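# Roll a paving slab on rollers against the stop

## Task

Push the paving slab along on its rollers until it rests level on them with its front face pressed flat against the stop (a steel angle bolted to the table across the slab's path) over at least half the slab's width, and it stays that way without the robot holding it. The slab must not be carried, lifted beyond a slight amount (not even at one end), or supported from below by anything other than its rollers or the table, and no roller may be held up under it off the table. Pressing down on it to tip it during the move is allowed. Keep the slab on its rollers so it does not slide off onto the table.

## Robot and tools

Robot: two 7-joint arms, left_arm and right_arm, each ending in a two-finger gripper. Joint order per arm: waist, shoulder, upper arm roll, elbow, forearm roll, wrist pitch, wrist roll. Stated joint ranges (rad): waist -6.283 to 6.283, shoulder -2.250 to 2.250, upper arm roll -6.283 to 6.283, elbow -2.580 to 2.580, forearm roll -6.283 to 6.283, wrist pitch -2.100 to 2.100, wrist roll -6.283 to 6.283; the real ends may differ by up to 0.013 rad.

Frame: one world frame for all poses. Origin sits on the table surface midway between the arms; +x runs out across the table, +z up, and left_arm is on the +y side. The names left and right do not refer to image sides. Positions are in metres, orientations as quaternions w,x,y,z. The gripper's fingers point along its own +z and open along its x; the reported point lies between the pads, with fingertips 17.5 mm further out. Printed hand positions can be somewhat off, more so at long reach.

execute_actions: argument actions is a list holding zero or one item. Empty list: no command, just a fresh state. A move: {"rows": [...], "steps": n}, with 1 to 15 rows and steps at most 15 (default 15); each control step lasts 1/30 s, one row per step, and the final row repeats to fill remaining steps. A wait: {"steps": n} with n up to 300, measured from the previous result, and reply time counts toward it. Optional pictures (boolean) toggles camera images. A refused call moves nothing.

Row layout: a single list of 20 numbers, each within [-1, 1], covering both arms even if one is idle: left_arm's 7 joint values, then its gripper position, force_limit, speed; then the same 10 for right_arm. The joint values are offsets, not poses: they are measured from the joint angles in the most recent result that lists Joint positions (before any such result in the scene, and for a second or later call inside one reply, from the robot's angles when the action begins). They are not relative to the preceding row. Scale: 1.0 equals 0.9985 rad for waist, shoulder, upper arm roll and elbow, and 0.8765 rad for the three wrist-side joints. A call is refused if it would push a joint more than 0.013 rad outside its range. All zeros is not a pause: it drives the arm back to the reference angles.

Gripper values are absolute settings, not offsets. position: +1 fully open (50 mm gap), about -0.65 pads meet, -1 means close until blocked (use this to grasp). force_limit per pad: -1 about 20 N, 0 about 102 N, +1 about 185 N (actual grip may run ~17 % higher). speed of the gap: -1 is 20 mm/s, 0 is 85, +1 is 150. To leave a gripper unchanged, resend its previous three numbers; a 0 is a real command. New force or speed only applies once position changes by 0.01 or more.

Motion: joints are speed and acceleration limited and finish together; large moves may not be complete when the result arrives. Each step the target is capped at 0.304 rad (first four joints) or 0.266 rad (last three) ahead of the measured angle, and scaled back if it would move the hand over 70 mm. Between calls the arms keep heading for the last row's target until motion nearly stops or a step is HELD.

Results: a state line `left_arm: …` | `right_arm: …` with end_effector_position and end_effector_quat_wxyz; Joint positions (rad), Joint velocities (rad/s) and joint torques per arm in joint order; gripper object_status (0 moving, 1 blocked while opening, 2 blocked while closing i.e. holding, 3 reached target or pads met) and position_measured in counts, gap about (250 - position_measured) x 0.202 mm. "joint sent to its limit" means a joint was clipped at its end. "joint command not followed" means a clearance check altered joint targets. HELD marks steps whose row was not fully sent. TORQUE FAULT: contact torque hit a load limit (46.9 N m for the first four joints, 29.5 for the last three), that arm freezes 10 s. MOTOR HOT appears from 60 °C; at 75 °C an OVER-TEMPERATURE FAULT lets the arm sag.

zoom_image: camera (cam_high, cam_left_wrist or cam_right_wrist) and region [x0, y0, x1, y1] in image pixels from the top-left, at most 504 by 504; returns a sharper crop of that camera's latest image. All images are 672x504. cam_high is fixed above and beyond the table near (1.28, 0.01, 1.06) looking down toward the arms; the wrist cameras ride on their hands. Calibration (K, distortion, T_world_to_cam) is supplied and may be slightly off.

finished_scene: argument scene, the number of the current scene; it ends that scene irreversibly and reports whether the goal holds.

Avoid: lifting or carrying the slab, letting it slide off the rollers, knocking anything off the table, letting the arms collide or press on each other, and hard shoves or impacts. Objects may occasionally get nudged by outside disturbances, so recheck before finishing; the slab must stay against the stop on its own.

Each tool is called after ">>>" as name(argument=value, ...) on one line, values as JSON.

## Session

>>> execute_actions(actions=[])

Scene clock: 0.00 s of 4350.00 s.
left_arm: end_effector_position=(+0.6228, +0.5549, +0.1164) position_measured=3 object_status=3 end_effector_quat_wxyz=(+0.147, -0.264, +0.822, +0.484) | right_arm: end_effector_position=(+0.3826, -0.7170, +0.2363) position_measured=3 object_status=3 end_effector_quat_wxyz=(+0.109, +0.852, +0.512, +0.007)
Joint positions: left_arm=[ 0.857  1.311 -1.226  1.372  0.103  0.94   3.721] | right_arm=[ 0.741  0.47  -0.084  1.411  0.083  1.047  1.856]
Joint velocities: left_arm=[ 0.     0.    -0.     0.    -0.001 -0.001 -0.   ] | right_arm=[-0.     0.     0.001  0.    -0.     0.    -0.   ]
Joint torques (N m, as the joint torque sensors report them, + toward a larger angle): no reading
camera_calibration (this result's frames):
cam_left_wrist: T_world_to_cam=[[-0.814671, -0.290346, -0.502006, 0.728863], [-0.578503, 0.346349, 0.738496, 0.108175], [-0.0405502, 0.892043, -0.450127, -0.250522], [0, 0, 0, 1]] pos_world=[0.646205, 0.397633, 0.173239]
cam_right_wrist: T_world_to_cam=[[0.466688, 0.880184, -0.0864779, 0.467121], [0.878219, -0.449634, 0.162975, -0.654425], [0.104564, -0.152005, -0.982833, 0.244383], [0, 0, 0, 1]] pos_world=[0.331175, -0.668257, 0.387238]

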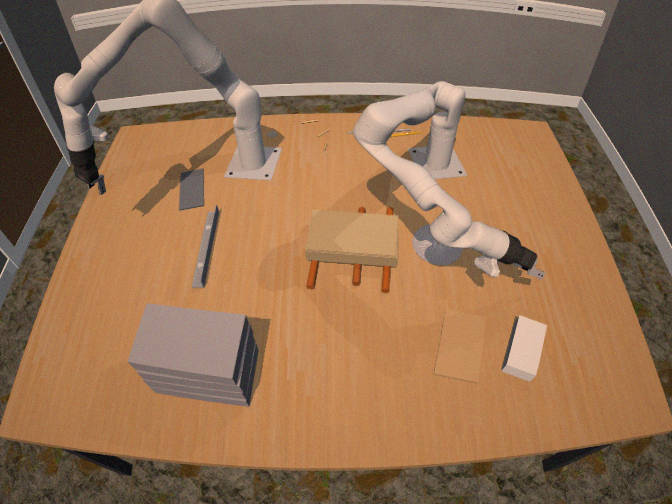

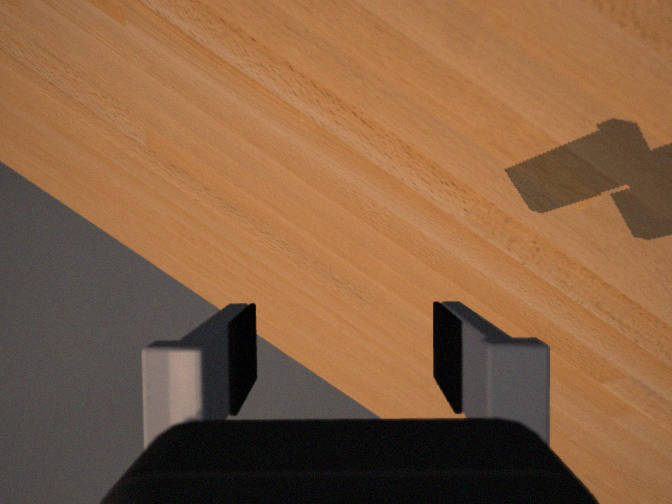

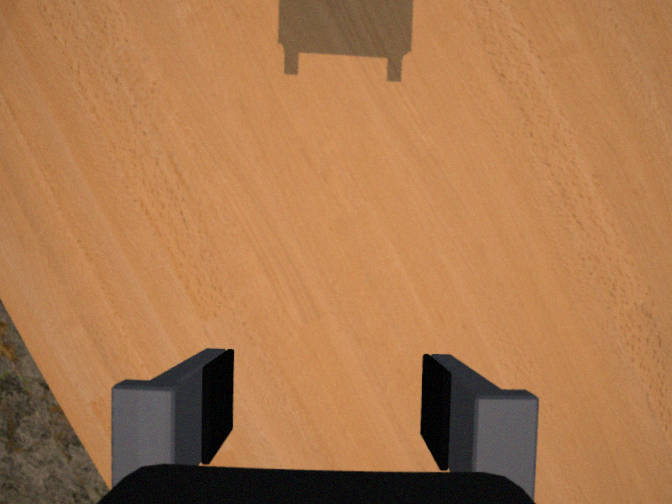

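>>> zoom_image(camera="cam_high", region=[170, 160, 560, 320])

Region (170, 160, 560, 320) of cam_high's 672x504 image, scaled by 1.292, with more detail than that image has; it fills the top 207 rows of this view, and the rest is white.

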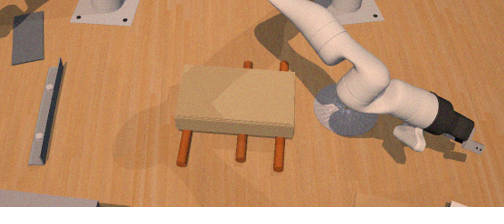

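>>> zoom_image(camera="cam_high", region=[290, 190, 470, 310])

>>> zoom_image(camera="cam_high", region=[160, 160, 340, 310])

Region (290, 190, 470, 310) of cam_high's 672x504 image, scaled by 2.800, with more detail than that image has.

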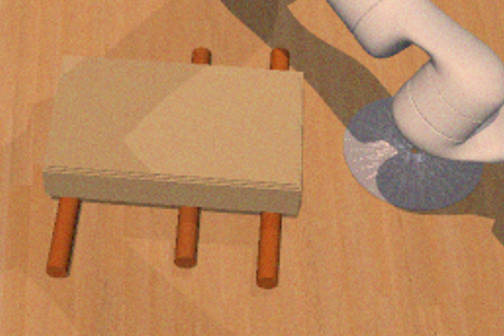

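Region (160, 160, 340, 310) of cam_high's 672x504 image, scaled by 2.800, with more detail than that image has.

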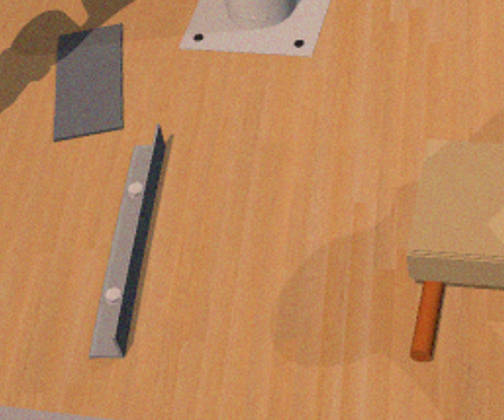

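>>> execute_actions(actions=[{"rows":[[0,-0.5,0.2,0,0,0,0,1,0,1,-1,0,0.084,0,-0.095,0,-0.5,1,0,1],[0,-0.6,0.4,0,0,0,0,1,0,1,-1,0,0.084,0,-0.095,0,-0.6,1,0,1],[-0.2,-0.839,0.7,0.2,0,0,0,1,0,1,-1,0,0.084,0,-0.095,0,-0.85,1,0,1],[-0.357,-0.839,1,0.408,-0.117,-0.06,-0.356,1,0,1,-1,0,0.084,-0.1,-0.095,0.1,-0.85,1,0,1]],"steps":15}], pictures=false)

Scene clock: 37.73 s of 4350.00 s.
left_arm: end_effector_position=(+0.5063, +0.5680, +0.0774) position_measured=3 object_status=3 end_effector_quat_wxyz=(-0.005, -0.293, +0.893, +0.342) | right_arm: end_effector_position=(+0.5042, -0.5928, +0.2538) position_measured=3 object_status=3 end_effector_quat_wxyz=(+0.099, +0.859, +0.499, +0.050)
Joint positions: left_arm=[ 0.638  0.981 -0.923  1.607  0.042  0.909  3.542] | right_arm=[ 0.408  0.47  -0.023  1.35   0.024  1.099  1.571]
Joint velocities: left_arm=[-0.623 -1.094  1.058  0.78  -0.193 -0.087 -0.594] | right_arm=[-0.807 -0.     0.072 -0.126 -0.076  0.109 -0.708]
Joint torques (N m, as the joint torque sensors report them, + toward a larger angle): left_arm=[  3.98 -21.3   -6.38  -6.19  -1.41  -0.13   0.22] | right_arm=[ -0.7  -20.79  -0.11  -9.58  -0.04  -0.63   0.01]
Steps of this call (steps 1 to 90: nothing new was sent; then 34.23 s passed at rest; steps 91 to 105: all 15 steps of this action). Readings (joint positions | what the end effector reports):
91: left_arm=[0.857 1.309 -1.225 1.372 0.103 0.940 3.721] | right_arm=[0.740 0.470 -0.083 1.411 0.083 1.047 1.855] | left_arm position_measured=3 object_status=3 | right_arm position_measured=3 object_status=3
92: left_arm=[0.856 1.303 -1.221 1.373 0.103 0.940 3.721] | right_arm=[0.733 0.470 -0.080 1.411 0.083 1.047 1.851] | left_arm position_measured=3 object_status=3 | right_arm position_measured=3 object_status=3
94: left_arm=[0.854 1.272 -1.201 1.375 0.103 0.940 3.721] | right_arm=[0.703 0.470 -0.071 1.411 0.076 1.047 1.828] | left_arm position_measured=3 object_status=3 | right_arm position_measured=3 object_status=3
98: left_arm=[0.799 1.182 -1.115 1.423 0.092 0.932 3.691] | right_arm=[0.597 0.470 -0.048 1.395 0.050 1.060 1.737] | left_arm position_measured=3 object_status=3 | right_arm position_measured=3 object_status=3
105: the state above

>>> execute_actions(actions=[{"rows":[[-0.138,-0.6,0.3,-0.1,0,0,-0.15,1,0,1,-0.965,0.1,0.023,-0.19,-0.027,0.08,-0.52,1,0,1]],"steps":15}])

Scene clock: 39.60 s of 4350.00 s.
left_arm: end_effector_position=(+0.5984, +0.4093, +0.2456) position_measured=3 object_status=3 end_effector_quat_wxyz=(+0.156, -0.195, +0.966, +0.073) | right_arm: end_effector_position=(+0.6004, -0.0703, +0.2632) position_measured=3 object_status=3 end_effector_quat_wxyz=(+0.041, +0.719, +0.684, +0.114)
Joint positions: left_arm=[ 0.501  0.406 -0.512  1.577  0.032  0.903  3.41 ] | right_arm=[-0.542  0.565 -0.003  1.166 -0.001  1.168  1.115]
Joint velocities: left_arm=[-0.007 -0.146 -0.695 -0.436  0.064  0.033  0.004] | right_arm=[-0.262  0.079 -0.03  -0.144 -0.01   0.034  0.004]
Joint torques (N m, as the joint torque sensors report them, + toward a larger angle): left_arm=[  0.31 -17.83  -2.    -9.85  -0.38  -1.02   0.35] | right_arm=[  5.03 -24.51   3.04 -10.62   0.75  -0.56  -0.12]
Steps of this call (steps 1 to 41: the robot went on to your last target; steps 42 to 56: all 15 steps of this action). Readings (joint positions | what the end effector reports):
42: left_arm=[0.500 0.473 -0.228 1.779 0.001 0.888 3.409] | right_arm=[-0.259 0.470 0.000 1.311 0.000 1.135 1.111] | left_arm position_measured=3 object_status=3 | right_arm position_measured=3 object_status=3
43: left_arm=[0.501 0.471 -0.232 1.775 0.002 0.889 3.409] | right_arm=[-0.265 0.472 0.002 1.308 0.001 1.136 1.111] | left_arm position_measured=3 object_status=3 | right_arm position_measured=3 object_status=3
45: left_arm=[0.502 0.463 -0.257 1.751 0.006 0.891 3.409] | right_arm=[-0.295 0.483 0.004 1.294 0.002 1.139 1.111] | left_arm position_measured=3 object_status=3 | right_arm position_measured=3 object_status=3
49: left_arm=[0.502 0.440 -0.348 1.680 0.016 0.895 3.410] | right_arm=[-0.395 0.517 0.002 1.244 0.001 1.150 1.113] | left_arm position_measured=3 object_status=3 | right_arm position_measured=3 object_status=3
56: the state above
camera_calibration (this result's frames):
cam_left_wrist: T_world_to_cam=[[-0.872191, -0.358301, -0.333022, 0.752262], [-0.417664, 0.899865, 0.125698, -0.12324], [0.254637, 0.248724, -0.934503, 0.142161], [0, 0, 0, 1]] pos_world=[0.568443, 0.345077, 0.398861]
cam_right_wrist: T_world_to_cam=[[0.0262604, 0.992261, 0.121364, 0.0161721], [0.981316, -0.0487359, 0.186127, -0.599103], [0.190601, 0.114208, -0.975001, 0.311264], [0, 0, 0, 1]] pos_world=[0.528158, -0.0807938, 0.41303]

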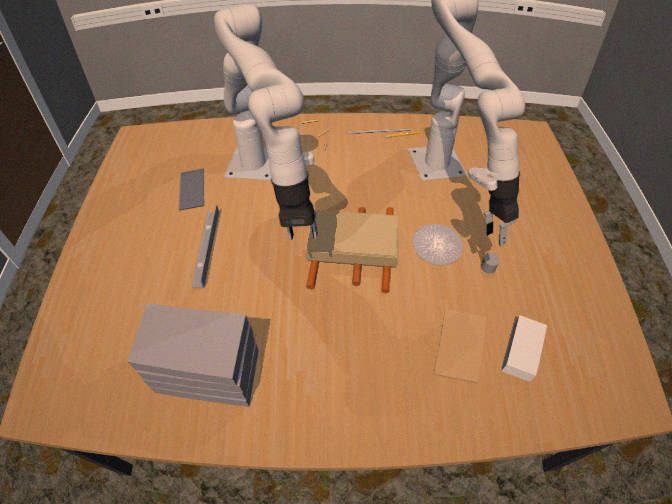

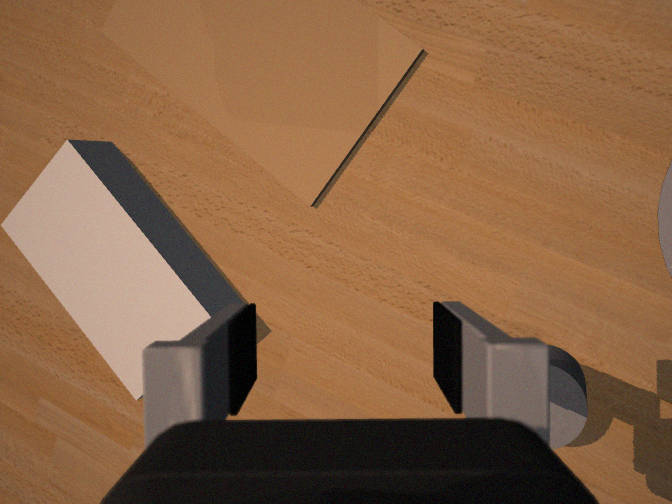

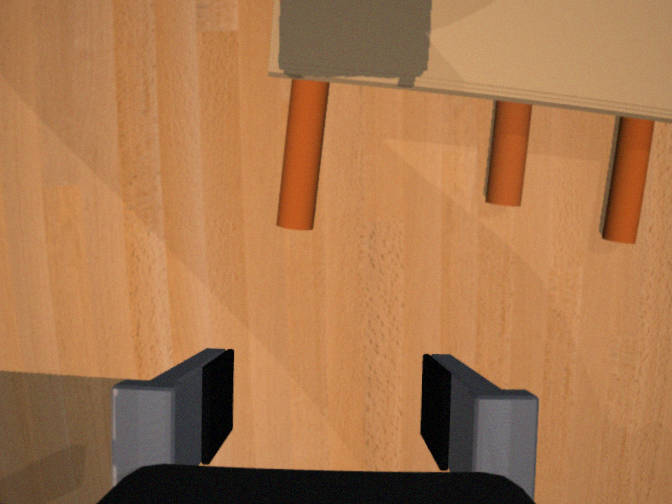

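>>> execute_actions(actions=[{"rows":[[0,0.068,0.513,0.203,-0.036,-0.017,0,1,0,1,-0.014,0.248,0.003,-0.006,0,0,-0.003,1,0,1]],"steps":15}])

Scene clock: 41.87 s of 4350.00 s.
left_arm: end_effector_position=(+0.5438, +0.3282, +0.1752) position_measured=3 object_status=3 end_effector_quat_wxyz=(+0.076, -0.117, +0.989, +0.053) | right_arm: end_effector_position=(+0.5784, -0.0724, +0.1218) position_measured=3 object_status=3 end_effector_quat_wxyz=(-0.000, +0.722, +0.692, +0.001)
Joint positions: left_arm=[ 0.499  0.444 -0.33   1.69   0.014  0.895  3.411] | right_arm=[-0.556  0.808 -0.     1.163 -0.001  1.168  1.112]
Joint velocities: left_arm=[ 0.004  0.096  0.807  0.281 -0.042 -0.021  0.   ] | right_arm=[ 0.001  0.023  0.001 -0.022 -0.001  0.002 -0.   ]
Joint torques (N m, as the joint torque sensors report them, + toward a larger angle): left_arm=[  0.14 -18.41  -0.91  -9.34  -0.38  -0.61   0.29] | right_arm=[ -0.18 -29.12   0.53 -10.3   -0.18  -0.27   0.06]
Steps of this call (steps 1 to 30: the robot went on to your last target; steps 31 to 53: nothing new was sent; steps 54 to 68: all 15 steps of this action). Readings (joint positions | what the end effector reports):
54: left_arm=[0.500 0.382 -0.623 1.508 0.042 0.909 3.411] | right_arm=[-0.556 0.571 0.000 1.160 0.000 1.169 1.115] | left_arm position_measured=3 object_status=3 | right_arm position_measured=3 object_status=3
55: left_arm=[0.499 0.383 -0.619 1.512 0.041 0.908 3.411] | right_arm=[-0.556 0.577 0.000 1.159 0.000 1.169 1.115] | left_arm position_measured=3 object_status=3 | right_arm position_measured=3 object_status=3
57: left_arm=[0.498 0.391 -0.594 1.536 0.036 0.905 3.411] | right_arm=[-0.556 0.606 0.001 1.158 0.000 1.169 1.114] | left_arm position_measured=3 object_status=3 | right_arm position_measured=3 object_status=3
61: left_arm=[0.498 0.414 -0.505 1.604 0.027 0.901 3.411] | right_arm=[-0.556 0.706 0.000 1.159 -0.001 1.168 1.113] | left_arm position_measured=3 object_status=3 | right_arm position_measured=3 object_status=3
68: the state above
camera_calibration (this result's frames):
cam_left_wrist: T_world_to_cam=[[-0.958995, -0.229005, -0.166987, 0.62786], [-0.252533, 0.957893, 0.13663, -0.174972], [0.128667, 0.173197, -0.976446, 0.211046], [0, 0, 0, 1]] pos_world=[0.530774, 0.274835, 0.334826]
cam_right_wrist: T_world_to_cam=[[0.0323873, 0.999321, 0.0175465, 0.0456762], [0.999091, -0.0318829, -0.0283035, -0.534241], [-0.0277249, 0.0184472, -0.999445, 0.300241], [0, 0, 0, 1]] pos_world=[0.5406, -0.068217, 0.284152]

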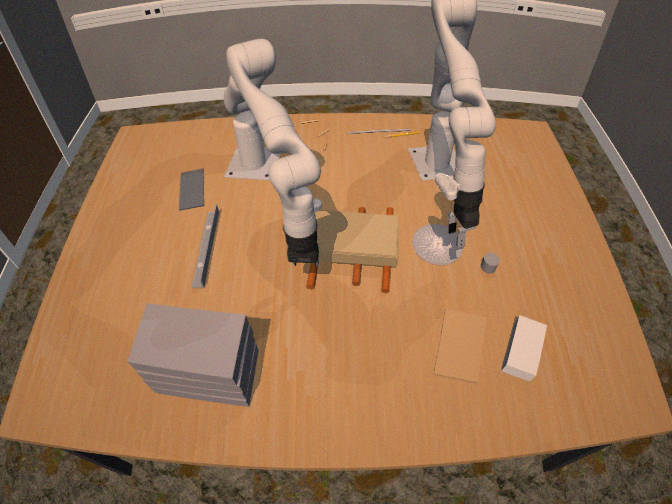

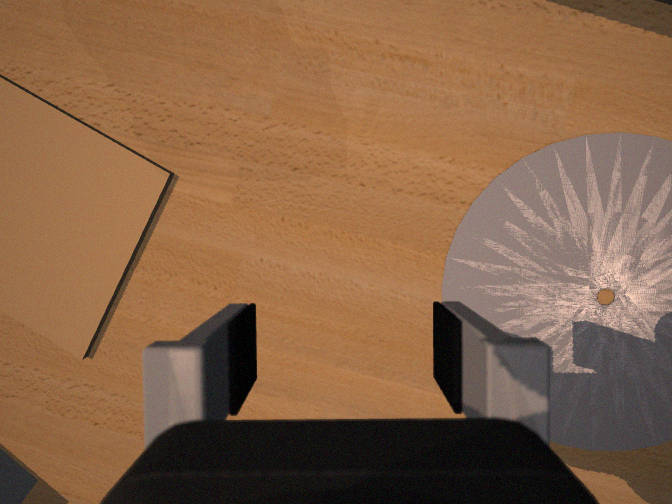

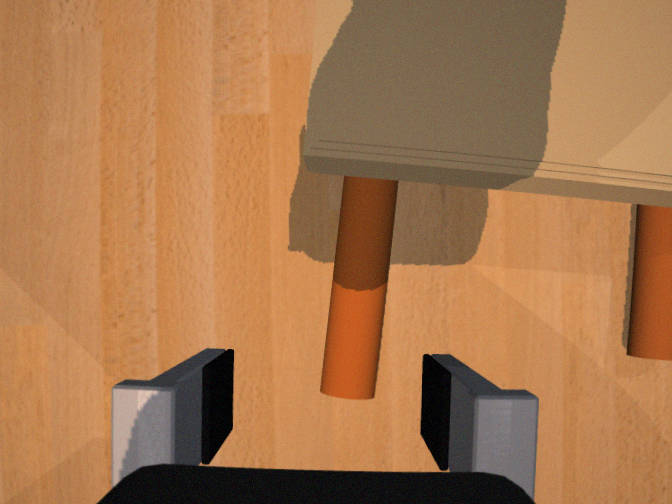

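>>> execute_actions(actions=[{"rows":[[0.001,0.03,0.33,0.09,-0.016,-0.008,-0.002,1,0,1,-0.009,0.01,0,0.005,0,-0.02,-0.131,1,0,1],[0.001,0.03,0.33,0.09,-0.016,-0.008,-0.002,1,0,1,-0.009,0.01,0,0.005,0,-0.02,-0.131,1,0,1],[0.001,0.03,0.33,0.09,-0.016,-0.008,-0.002,1,0,1,-0.009,0.01,0,0.005,0,-0.02,-0.131,1,0,1],[0.001,0.03,0.33,0.09,-0.016,-0.008,-0.002,1,0,1,-0.009,0.06,0,0.045,0,-0.12,-0.131,1,0,1],[0.001,0.03,0.33,0.09,-0.016,-0.008,-0.002,1,0,1,-0.009,0.1,0,0.07,0,-0.19,-0.131,1,0,1]],"steps":15}])

Scene clock: 54.67 s of 4350.00 s.
left_arm: end_effector_position=(+0.4583, +0.1900, +0.1301) position_measured=3 object_status=3 end_effector_quat_wxyz=(+0.000, +0.032, +0.999, +0.000) | right_arm: end_effector_position=(+0.5782, -0.0642, +0.0436) position_measured=3 object_status=3 end_effector_quat_wxyz=(-0.001, +0.757, +0.653, +0.000)
Joint positions: left_arm=[ 0.5    0.473 -0.     1.78  -0.     0.888  3.409] | right_arm=[-0.565  0.907 -0.     1.233 -0.001  1.001  0.997]
Joint velocities: left_arm=[ 0.     0.     0.001  0.    -0.     0.    -0.001] | right_arm=[-0.     0.01   0.001 -0.008  0.    -0.003 -0.   ]
Joint torques (N m, as the joint torque sensors report them, + toward a larger angle): left_arm=[  0.19 -17.67   0.36  -7.6   -0.09  -0.24   0.07] | right_arm=[ -0.02 -26.06   0.11  -7.9   -0.07   0.01   0.12]
Steps of this call (steps 1 to 30: the robot went on to your last target; steps 31 to 90: nothing new was sent; then 9.30 s passed at rest; steps 91 to 105: all 15 steps of this action). Readings (joint positions | what the end effector reports):
91: left_arm=[0.501 0.474 0.000 1.780 0.000 0.888 3.410] | right_arm=[-0.556 0.813 0.000 1.160 -0.001 1.167 1.110] | left_arm position_measured=3 object_status=3 | right_arm position_measured=3 object_status=3
92: left_arm=[0.500 0.474 -0.000 1.780 -0.000 0.888 3.409] | right_arm=[-0.557 0.813 0.000 1.161 -0.001 1.166 1.101] | left_arm position_measured=3 object_status=3 | right_arm position_measured=3 object_status=3
94: left_arm=[0.500 0.474 -0.001 1.780 -0.000 0.888 3.409] | right_arm=[-0.561 0.816 0.001 1.165 -0.001 1.158 1.052] | left_arm position_measured=3 object_status=3 | right_arm position_measured=3 object_status=3
98: left_arm=[0.500 0.474 -0.000 1.780 -0.000 0.888 3.409] | right_arm=[-0.564 0.868 -0.000 1.203 -0.001 1.065 0.999] | left_arm position_measured=3 object_status=3 | right_arm position_measured=3 object_status=3
105: the state above
camera_calibration (this result's frames):
cam_left_wrist: T_world_to_cam=[[-0.998247, 0.0590351, -0.00428086, 0.44872], [0.0587366, 0.99694, 0.0515836, -0.196977], [0.007313, 0.0512417, -0.99866, 0.283611], [0, 0, 0, 1]] pos_world=[0.457429, 0.155351, 0.295313]
cam_right_wrist: T_world_to_cam=[[0.138037, 0.990291, 0.016391, -0.0227894], [0.990033, -0.137496, -0.0305022, -0.537403], [-0.0279524, 0.0204381, -0.9994, 0.22217], [0, 0, 0, 1]] pos_world=[0.541403, -0.0558635, 0.206019]

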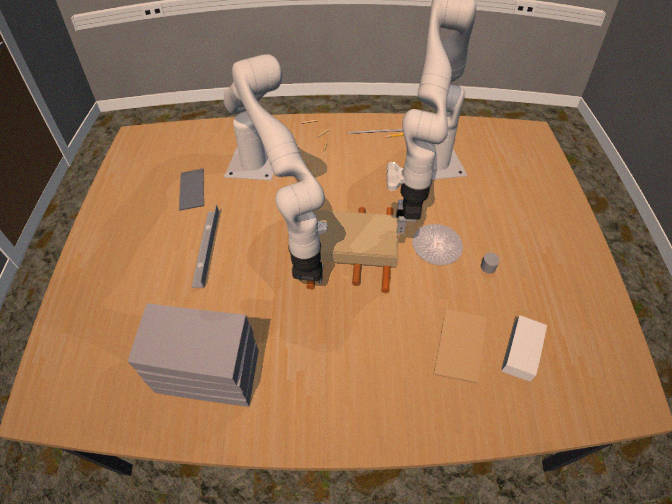

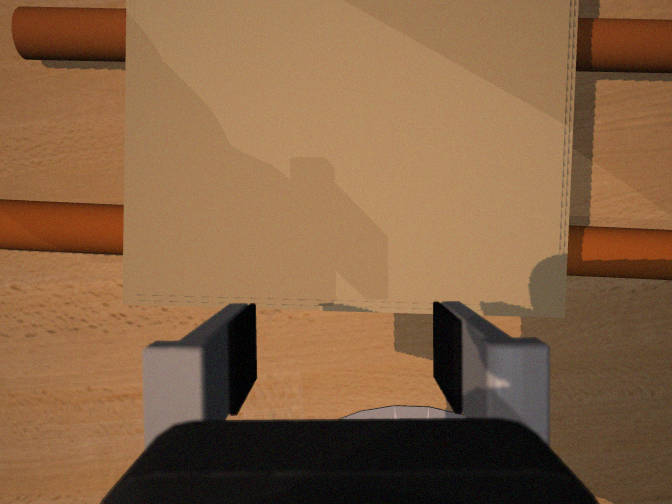

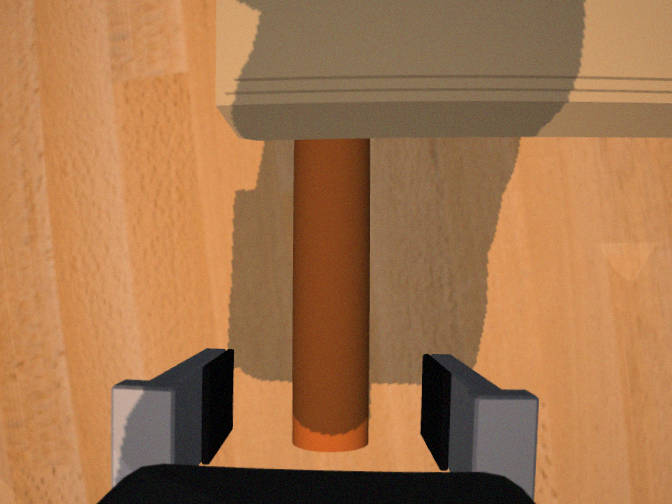

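>>> execute_actions(actions=[{"rows":[[-0.035,-0.014,0,0.026,0,-0.012,-0.074,1,0,1,0,0.015,0,0.01,0,-0.03,0,1,0,1],[-0.035,-0.014,0,0.026,0,-0.012,-0.074,1,0,1,0,0.027,0,0.019,0,-0.052,0,1,0,1],[-0.035,-0.014,0,0.026,0,-0.012,-0.074,1,0,1,0,0.027,0,0.019,0,-0.052,0,1,0,1],[-0.035,-0.014,0,0.026,0,-0.012,-0.074,1,0,1,0,0.027,0,0.019,0,-0.052,0,1,0,1],[-0.035,-0.014,0,0.026,0,-0.012,-0.074,1,0,1,0,0.027,0,0.019,0,-0.052,0,1,0,1],[-0.035,0.03,0,0.055,0,-0.09,-0.074,1,0,1,0,0.027,0,0.019,0,-0.052,0,1,0,1],[-0.035,0.07,0,0.08,0,-0.17,-0.074,1,0,1,0,0.027,0,0.019,0,-0.052,0,1,0,1],[-0.035,0.129,0,0.112,0,-0.274,-0.074,1,0,1,0,0.027,0,0.019,0,-0.052,0,-1,0.6,1]],"steps":15}])

Scene clock: 60.97 s of 4350.00 s.
left_arm: end_effector_position=(+0.4560, +0.2064, +0.0529) position_measured=3 object_status=3 end_effector_quat_wxyz=(+0.001, +0.047, +0.999, +0.000) | right_arm: end_effector_position=(+0.5771, -0.0642, +0.0227) position_measured=154 object_status=0 end_effector_quat_wxyz=(-0.001, +0.757, +0.654, +0.001)
Joint positions: left_arm=[ 0.465  0.596 -0.001  1.89  -0.     0.653  3.344] | right_arm=[-0.565  0.934 -0.     1.252 -0.001  0.955  0.997]
Joint velocities: left_arm=[-0.002  0.089  0.     0.077  0.    -0.218  0.001] | right_arm=[-0.001  0.     0.002 -0.     0.001  0.002 -0.   ]
Joint torques (N m, as the joint torque sensors report them, + toward a larger angle): left_arm=[  0.4  -23.19   0.36  -7.93  -0.05  -0.16   0.  ] | right_arm=[  0.46 -26.04   0.35  -7.7   -0.22   0.18  -0.12]
Steps of this call (steps 1 to 15: the robot went on to your last target; steps 16 to 90: nothing new was sent; then 2.80 s passed at rest; steps 91 to 105: all 15 steps of this action). Readings (joint positions | what the end effector reports):
91: left_arm=[0.498 0.473 -0.000 1.780 -0.000 0.887 3.407] | right_arm=[-0.565 0.910 -0.000 1.233 -0.001 1.000 0.997] | left_arm position_measured=3 object_status=3 | right_arm position_measured=3 object_status=3
92: left_arm=[0.491 0.470 0.001 1.784 0.000 0.885 3.398] | right_arm=[-0.565 0.915 0.000 1.236 -0.001 0.990 0.997] | left_arm position_measured=3 object_status=3 | right_arm position_measured=3 object_status=3
94: left_arm=[0.471 0.462 0.000 1.799 -0.000 0.880 3.361] | right_arm=[-0.565 0.929 -0.000 1.248 -0.001 0.964 0.997] | left_arm position_measured=3 object_status=3 | right_arm position_measured=3 object_status=3
98: left_arm=[0.467 0.479 -0.001 1.817 -0.000 0.851 3.344] | right_arm=[-0.565 0.933 -0.000 1.253 -0.001 0.956 0.997] | left_arm position_measured=3 object_status=3 | right_arm position_measured=21 object_status=0
105: the state above
camera_calibration (this result's frames):
cam_left_wrist: T_world_to_cam=[[-0.996008, 0.0890601, -0.00596697, 0.43802], [0.0886387, 0.994738, 0.051378, -0.222418], [0.0105113, 0.050644, -0.998661, 0.204333], [0, 0, 0, 1]] pos_world=[0.453839, 0.171889, 0.218101]
cam_right_wrist: T_world_to_cam=[[0.137143, 0.990406, 0.0169497, -0.0217788], [0.990167, -0.136593, -0.0302095, -0.537037], [-0.0276045, 0.020926, -0.9994, 0.201091], [0, 0, 0, 1]] pos_world=[0.540294, -0.0559936, 0.185116]

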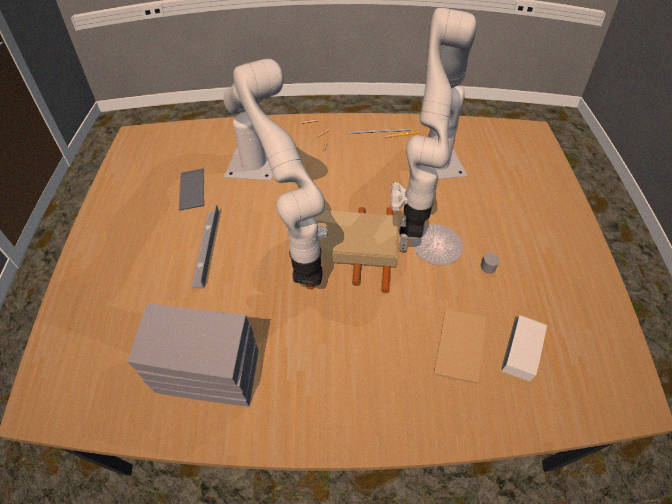

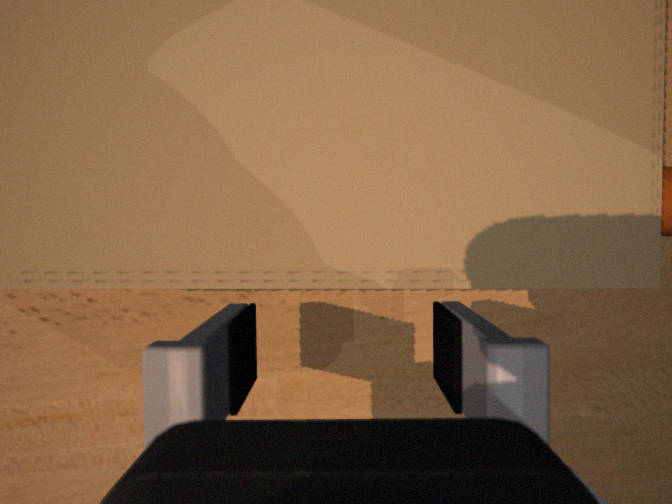

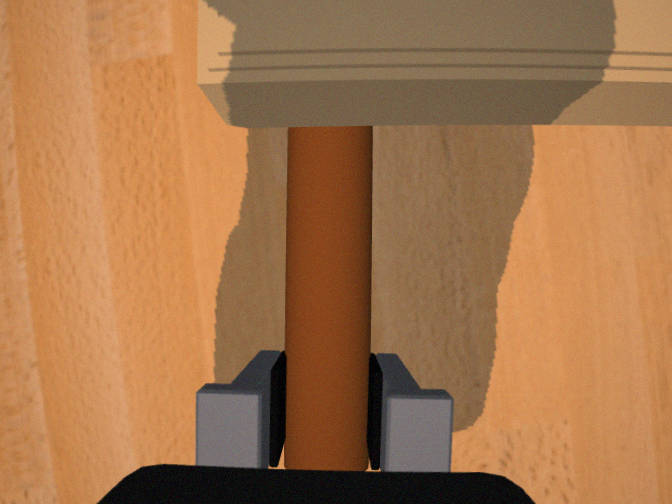

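>>> execute_actions(actions=[{"rows":[[0.005,0.007,0,0,0,-0.005,0.007,1,0,1,0,0,0,0,0,0,0,-1,0.6,1],[0.01,0.008,0,-0.002,0,-0.004,0.015,1,0,1,0,0,0,0,0,0,0,-1,0.6,1],[0.015,0.009,0,-0.005,0,-0.002,0.023,1,0,1,0,0,0,0,0,0,0,-1,0.6,1],[0.02,0.01,0,-0.007,0,-0.001,0.03,1,0,1,0,0,0,0,0,0,0,-1,0.6,1],[0.025,0.011,0,-0.009,0,0.001,0.038,1,0,1,0,0,0,0,0,0,0,-1,0.6,1],[0.03,0.012,0,-0.012,0,0.002,0.045,1,0,1,0,0,0,0,0,0,0,-1,0.6,1],[0.035,0.013,0,-0.014,0,0.004,0.053,1,0,1,0,0,0,0,0,0,0,-1,0.6,1],[0.04,0.014,0,-0.017,0,0.006,0.06,1,0,1,0,0,0,0,0,0,0,-1,0.6,1],[0.045,0.015,0,-0.019,0,0.007,0.068,1,0,1,0,0,0,0,0,0,0,-1,0.6,1],[0.05,0.016,0,-0.022,0,0.009,0.076,1,0,1,0,0,0,0,0,0,0,-1,0.6,1],[0.055,0.017,0,-0.024,0,0.01,0.083,1,0,1,0,0,0,0,0,0,0,-1,0.6,1],[0.06,0.018,0,-0.026,0,0.012,0.091,1,0,1,0,0,0,0,0,0,0,-1,0.6,1],[0.065,0.019,0,-0.029,0,0.013,0.098,1,0,1,0,0,0,0,0,0,0,-1,0.6,1],[0.07,0.02,0,-0.031,0,0.015,0.106,1,0,1,0,0,0,0,0,0,0,-1,0.6,1]],"steps":15}])

Scene clock: 67.10 s of 4350.00 s.
left_arm: end_effector_position=(+0.4531, +0.1844, +0.0494) position_measured=3 object_status=3 end_effector_quat_wxyz=(-0.002, +0.034, +0.999, +0.005) | right_arm: end_effector_position=(+0.5771, -0.0669, +0.0227) position_measured=154 object_status=2 end_effector_quat_wxyz=(+0.001, +0.757, +0.654, -0.001)
Joint positions: left_arm=[ 0.526  0.615 -0.007  1.864 -0.005  0.669  3.43 ] | right_arm=[-0.564  0.933  0.001  1.253  0.001  0.957  0.999]
Joint velocities: left_arm=[ 0.094  0.021  0.022 -0.048  0.014  0.028  0.161] | right_arm=[ 0.001 -0.     0.002  0.001  0.001  0.001  0.001]
Joint torques (N m, as the joint torque sensors report them, + toward a larger angle): left_arm=[  3.86 -18.41   4.49  -8.98   2.33  -2.     0.5 ] | right_arm=[ -1.69 -25.52  -0.98  -8.89  -1.42  -1.28  -0.73]
Steps of this call (steps 1 to 15: the robot went on to your last target; steps 16 to 90: nothing new was sent; then 2.63 s passed at rest; steps 91 to 105: all 15 steps of this action). Readings (joint positions | what the end effector reports):
91: left_arm=[0.466 0.602 -0.001 1.891 -0.001 0.648 3.345] | right_arm=[-0.566 0.934 -0.000 1.252 -0.001 0.955 0.997] | left_arm position_measured=3 object_status=3 | right_arm position_measured=154 object_status=2
92: left_arm=[0.470 0.603 -0.001 1.890 -0.001 0.648 3.348] | right_arm=[-0.566 0.934 -0.000 1.252 -0.001 0.955 0.998] | left_arm position_measured=3 object_status=3 | right_arm position_measured=154 object_status=2
94: left_arm=[0.478 0.605 -0.001 1.887 -0.001 0.650 3.359] | right_arm=[-0.566 0.934 -0.000 1.252 -0.001 0.955 0.998] | left_arm position_measured=3 object_status=3 | right_arm position_measured=154 object_status=2
98: left_arm=[0.494 0.608 -0.006 1.879 -0.005 0.659 3.384] | right_arm=[-0.565 0.934 0.001 1.253 0.000 0.956 0.998] | left_arm position_measured=3 object_status=3 | right_arm position_measured=154 object_status=2
105: the state above
camera_calibration (this result's frames):
cam_left_wrist: T_world_to_cam=[[-0.998073, 0.0620382, 0.00110022, 0.44268], [0.0619918, 0.996259, 0.0602086, -0.188704], [0.00263913, 0.0601608, -0.998185, 0.203826], [0, 0, 0, 1]] pos_world=[0.452987, 0.148273, 0.214331]
cam_right_wrist: T_world_to_cam=[[0.136833, 0.990511, 0.0128573, -0.0188097], [0.990182, -0.13639, -0.0306188, -0.53736], [-0.0285746, 0.0169207, -0.999448, 0.201429], [0, 0, 0, 1]] pos_world=[0.540413, -0.0580676, 0.185107]

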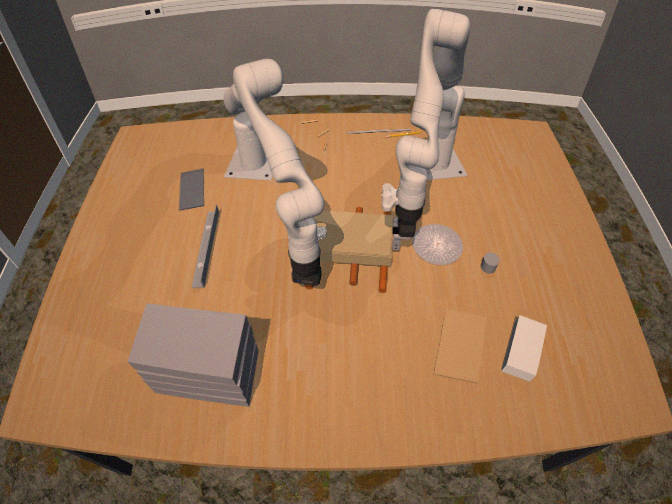

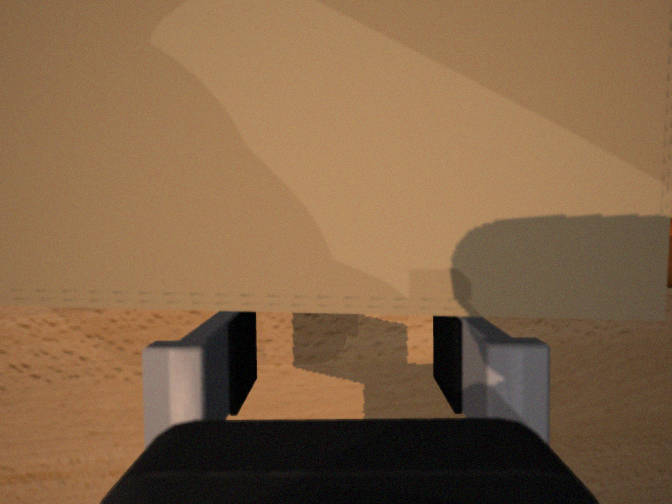

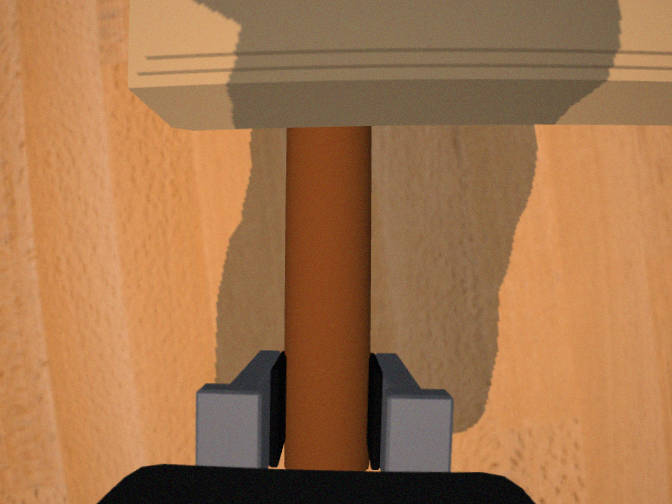

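>>> execute_actions(actions=[{"rows":[[0.014,0.002,0,-0.008,0,-0.001,0.016,1,0,1,0,0,0,0,0,0,0,-1,0.6,1],[0.019,0.003,0,-0.01,0,0,0.024,1,0,1,0,0,0,0,0,0,0,-1,0.6,1],[0.023,0.004,0,-0.013,0,0.002,0.032,1,0,1,0,0,0,0,0,0,0,-1,0.6,1],[0.028,0.006,0,-0.015,0,0.004,0.04,1,0,1,0,0,0,0,0,0,0,-1,0.6,1],[0.033,0.007,0,-0.018,0,0.005,0.047,1,0,1,0,0,0,0,0,0,0,-1,0.6,1],[0.037,0.008,0,-0.021,0,0.007,0.055,1,0,1,0,0,0,0,0,0,0,-1,0.6,1],[0.042,0.009,0,-0.023,0,0.009,0.063,1,0,1,0,0,0,0,0,0,0,-1,0.6,1],[0.047,0.01,0,-0.026,0,0.01,0.071,1,0,1,0,0,0,0,0,0,0,-1,0.6,1],[0.052,0.011,0,-0.028,0,0.012,0.079,1,0,1,0,0,0,0,0,0,0,-1,0.6,1],[0.056,0.013,0,-0.031,0,0.013,0.087,1,0,1,0,0,0,0,0,0,0,-1,0.6,1],[0.061,0.014,0,-0.033,0,0.015,0.095,1,0,1,0,0,0,0,0,0,0,-1,0.6,1],[0.066,0.015,0,-0.036,0,0.017,0.102,1,0,1,0,0,0,0,0,0,0,-1,0.6,1],[0.07,0.016,0,-0.038,0,0.018,0.11,1,0,1,0,0,0,0,0,0,0,-1,0.6,1],[0.075,0.017,0,-0.041,0,0.02,0.118,1,0,1,0,0,0,0,0,0,0,-1,0.6,1]],"steps":15}])

Scene clock: 72.87 s of 4350.00 s.
left_arm: end_effector_position=(+0.4515, +0.1599, +0.0485) position_measured=3 object_status=3 end_effector_quat_wxyz=(-0.002, +0.017, +1.000, +0.009) | right_arm: end_effector_position=(+0.5770, -0.0703, +0.0227) position_measured=154 object_status=2 end_effector_quat_wxyz=(+0.002, +0.757, +0.654, -0.003)
Joint positions: left_arm=[ 0.591  0.631 -0.014  1.831 -0.011  0.691  3.527] | right_arm=[-0.562  0.933  0.003  1.255  0.004  0.959  1.001]
Joint velocities: left_arm=[ 0.085  0.022  0.014 -0.055  0.01   0.031  0.162] | right_arm=[ 0.002 -0.     0.002  0.001  0.002  0.001  0.001]
Joint torques (N m, as the joint torque sensors report them, + toward a larger angle): left_arm=[  3.95 -19.56   5.13 -10.72   2.53  -2.78   0.96] | right_arm=[ -1.46 -25.59  -0.95  -8.98  -1.37  -0.91  -0.83]
Steps of this call (steps 1 to 15: the robot went on to your last target; steps 16 to 90: nothing new was sent; then 2.27 s passed at rest; steps 91 to 105: all 15 steps of this action). Readings (joint positions | what the end effector reports):
91: left_arm=[0.532 0.616 -0.007 1.862 -0.005 0.670 3.437] | right_arm=[-0.564 0.933 0.001 1.253 0.001 0.957 0.999] | left_arm position_measured=3 object_status=3 | right_arm position_measured=154 object_status=2
92: left_arm=[0.535 0.617 -0.009 1.861 -0.007 0.671 3.440] | right_arm=[-0.563 0.933 0.001 1.254 0.001 0.957 1.000] | left_arm position_measured=3 object_status=3 | right_arm position_measured=154 object_status=2
94: left_arm=[0.543 0.619 -0.013 1.857 -0.010 0.674 3.452] | right_arm=[-0.563 0.933 0.002 1.254 0.002 0.958 1.000] | left_arm position_measured=3 object_status=3 | right_arm position_measured=154 object_status=2
98: left_arm=[0.559 0.623 -0.015 1.848 -0.011 0.681 3.479] | right_arm=[-0.563 0.933 0.003 1.255 0.003 0.959 1.001] | left_arm position_measured=3 object_status=3 | right_arm position_measured=154 object_status=2
105: the state above
camera_calibration (this result's frames):
cam_left_wrist: T_world_to_cam=[[-0.999574, 0.0291261, 0.00178231, 0.448439], [0.0291794, 0.997125, 0.0699257, -0.149952], [0.000259479, 0.0699479, -0.997551, 0.203899], [0, 0, 0, 1]] pos_world=[0.452571, 0.122197, 0.213086]
cam_right_wrist: T_world_to_cam=[[0.13645, 0.990616, 0.00780117, -0.0151341], [0.990198, -0.136146, -0.0311889, -0.537725], [-0.0298341, 0.0119804, -0.999483, 0.201859], [0, 0, 0, 1]] pos_world=[0.540541, -0.0606357, 0.185102]

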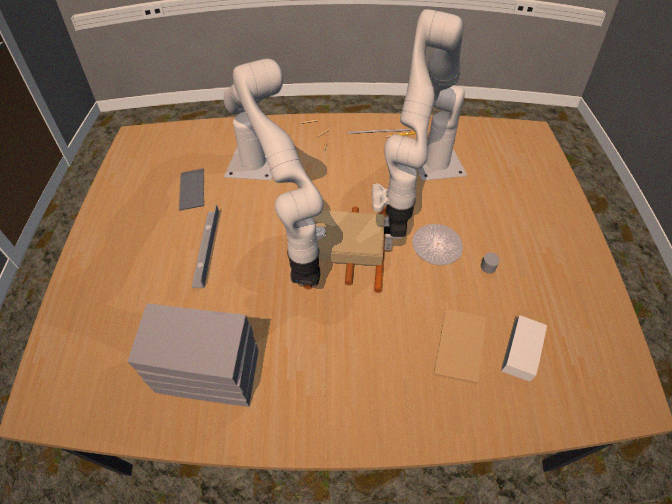

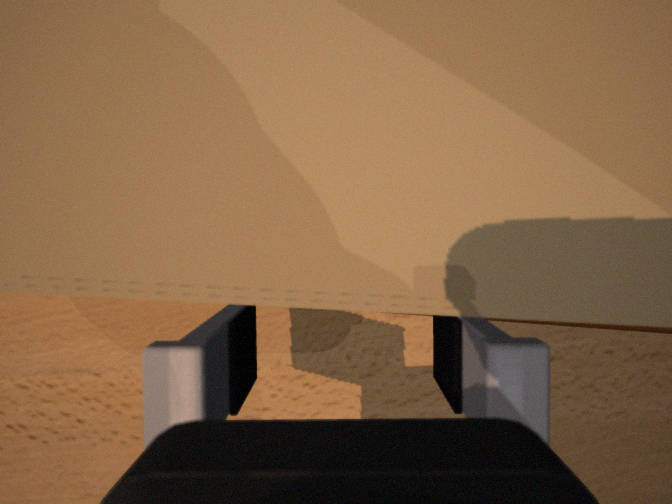

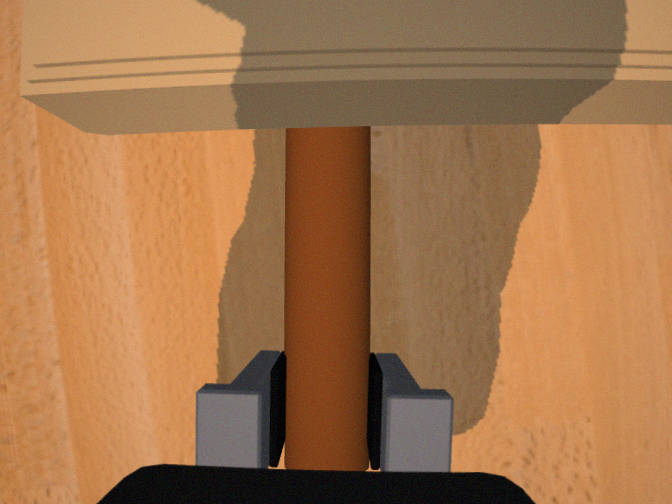

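>>> execute_actions(actions=[{"rows":[[0.01,0.002,0.002,-0.008,0.002,-0.003,0.008,1,0,1,0,0,0,0,0,0,0,-1,0.6,1],[0.013,0.003,0.004,-0.01,0.004,-0.002,0.012,1,0,1,0,0,0,0,0,0,0,-1,0.6,1],[0.016,0.004,0.006,-0.013,0.006,0,0.016,1,0,1,0,0,0,0,0,0,0,-1,0.6,1],[0.019,0.005,0.008,-0.015,0.008,0.001,0.019,1,0,1,0,0,0,0,0,0,0,-1,0.6,1],[0.022,0.006,0.01,-0.017,0.01,0.003,0.023,1,0,1,0,0,0,0,0,0,0,-1,0.6,1],[0.025,0.007,0.012,-0.019,0.012,0.004,0.026,1,0,1,0,0,0,0,0,0,0,-1,0.6,1],[0.028,0.008,0.014,-0.021,0.012,0.005,0.03,1,0,1,0,0,0,0,0,0,0,-1,0.6,1],[0.031,0.009,0.014,-0.023,0.012,0.007,0.033,1,0,1,0,0,0,0,0,0,0,1,0,1],[0.034,0.01,0.014,-0.025,0.012,0.008,0.037,1,0,1,0,0,0,0,0,0,0,1,0,1],[0.037,0.011,0.014,-0.028,0.012,0.009,0.04,1,0,1,0,0,0,0,0,0,0,1,0,1],[0.04,0.012,0.014,-0.03,0.012,0.011,0.043,1,0,1,0,0,0,0,0,0,0,1,0,1],[0.044,0.013,0.014,-0.033,0.012,0.012,0.047,1,0,1,0,0,0,0,0,0,0,1,0,1],[0.048,0.014,0.014,-0.036,0.012,0.014,0.051,1,0,1,0,0,0,0,0,0,0,1,0,1],[0.052,0.016,0.014,-0.039,0.012,0.016,0.056,1,0,1,0,0,0,0,0,0,0,1,0,1]],"steps":15}])

Scene clock: 93.53 s of 4350.00 s.
left_arm: end_effector_position=(+0.4490, +0.1267, +0.0495) position_measured=3 object_status=3 end_effector_quat_wxyz=(-0.001, +0.020, +1.000, +0.001) | right_arm: end_effector_position=(+0.5767, -0.0723, +0.0219) position_measured=3 object_status=0 end_effector_quat_wxyz=(+0.003, +0.757, +0.653, -0.005)
Joint positions: left_arm=[ 0.639  0.646  0.     1.794 -0.     0.704  3.573] | right_arm=[-0.561  0.934  0.005  1.256  0.005  0.96   1.001]
Joint velocities: left_arm=[ 0.075  0.028  0.016 -0.062  0.008  0.032  0.088] | right_arm=[0.011 0.016 0.023 0.016 0.014 0.006 0.001]
Joint torques (N m, as the joint torque sensors report them, + toward a larger angle): left_arm=[ -0.7  -19.7   -0.15  -6.06  -0.27   0.22   0.19] | right_arm=[ -1.7  -28.72  -1.73  -9.62  -1.11  -0.58  -0.13]
Steps of this call (steps 1 to 15: the robot went on to your last target; steps 16 to 90: nothing new was sent; then 17.17 s passed at rest; steps 91 to 105: all 15 steps of this action). Readings (joint positions | what the end effector reports):
91: left_arm=[0.595 0.632 -0.014 1.829 -0.011 0.693 3.532] | right_arm=[-0.562 0.933 0.003 1.255 0.004 0.959 1.001] | left_arm position_measured=3 object_status=3 | right_arm position_measured=154 object_status=2
92: left_arm=[0.597 0.633 -0.015 1.827 -0.011 0.692 3.533] | right_arm=[-0.561 0.933 0.003 1.255 0.004 0.959 1.002] | left_arm position_measured=3 object_status=3 | right_arm position_measured=154 object_status=2
94: left_arm=[0.601 0.635 -0.016 1.824 -0.012 0.696 3.538] | right_arm=[-0.562 0.933 0.004 1.255 0.005 0.960 1.002] | left_arm position_measured=3 object_status=3 | right_arm position_measured=154 object_status=2
98: left_arm=[0.610 0.639 -0.011 1.816 -0.008 0.700 3.550] | right_arm=[-0.560 0.932 0.006 1.256 0.007 0.961 1.003] | left_arm position_measured=3 object_status=3 | right_arm position_measured=137 object_status=0
105: the state above
camera_calibration (this result's frames):
cam_left_wrist: T_world_to_cam=[[-0.999406, 0.0344468, -0.000825338, 0.44633], [0.0343557, 0.998023, 0.0526315, -0.118498], [0.0026367, 0.0525719, -0.998614, 0.208419], [0, 0, 0, 1]] pos_world=[0.449586, 0.0919322, 0.214735]
cam_right_wrist: T_world_to_cam=[[0.137287, 0.990521, 0.0044344, -0.0134522], [0.99003, -0.137074, -0.0324104, -0.537708], [-0.0314953, 0.00883972, -0.999465, 0.20177], [0, 0, 0, 1]] pos_world=[0.540549, -0.0621647, 0.184295]

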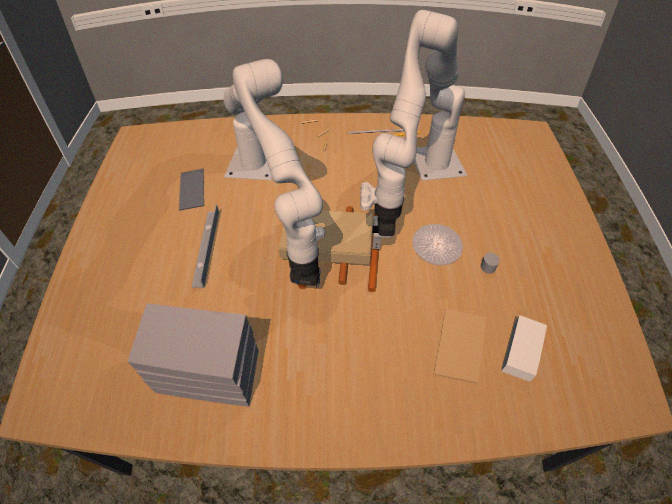

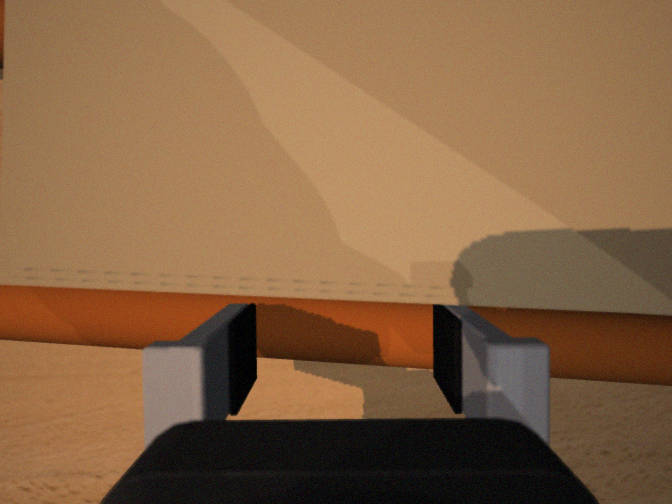

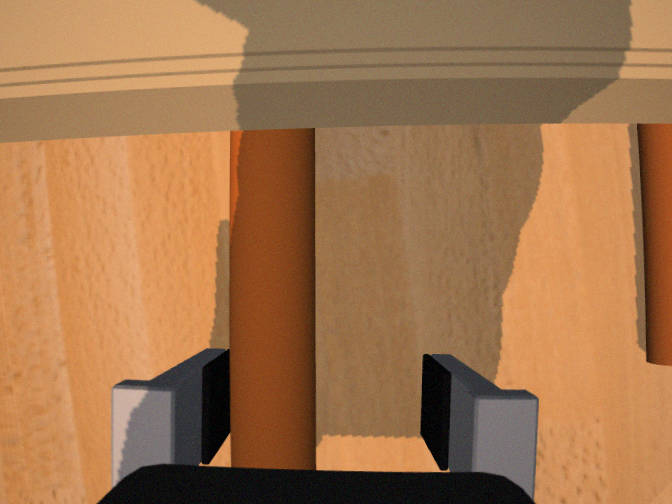

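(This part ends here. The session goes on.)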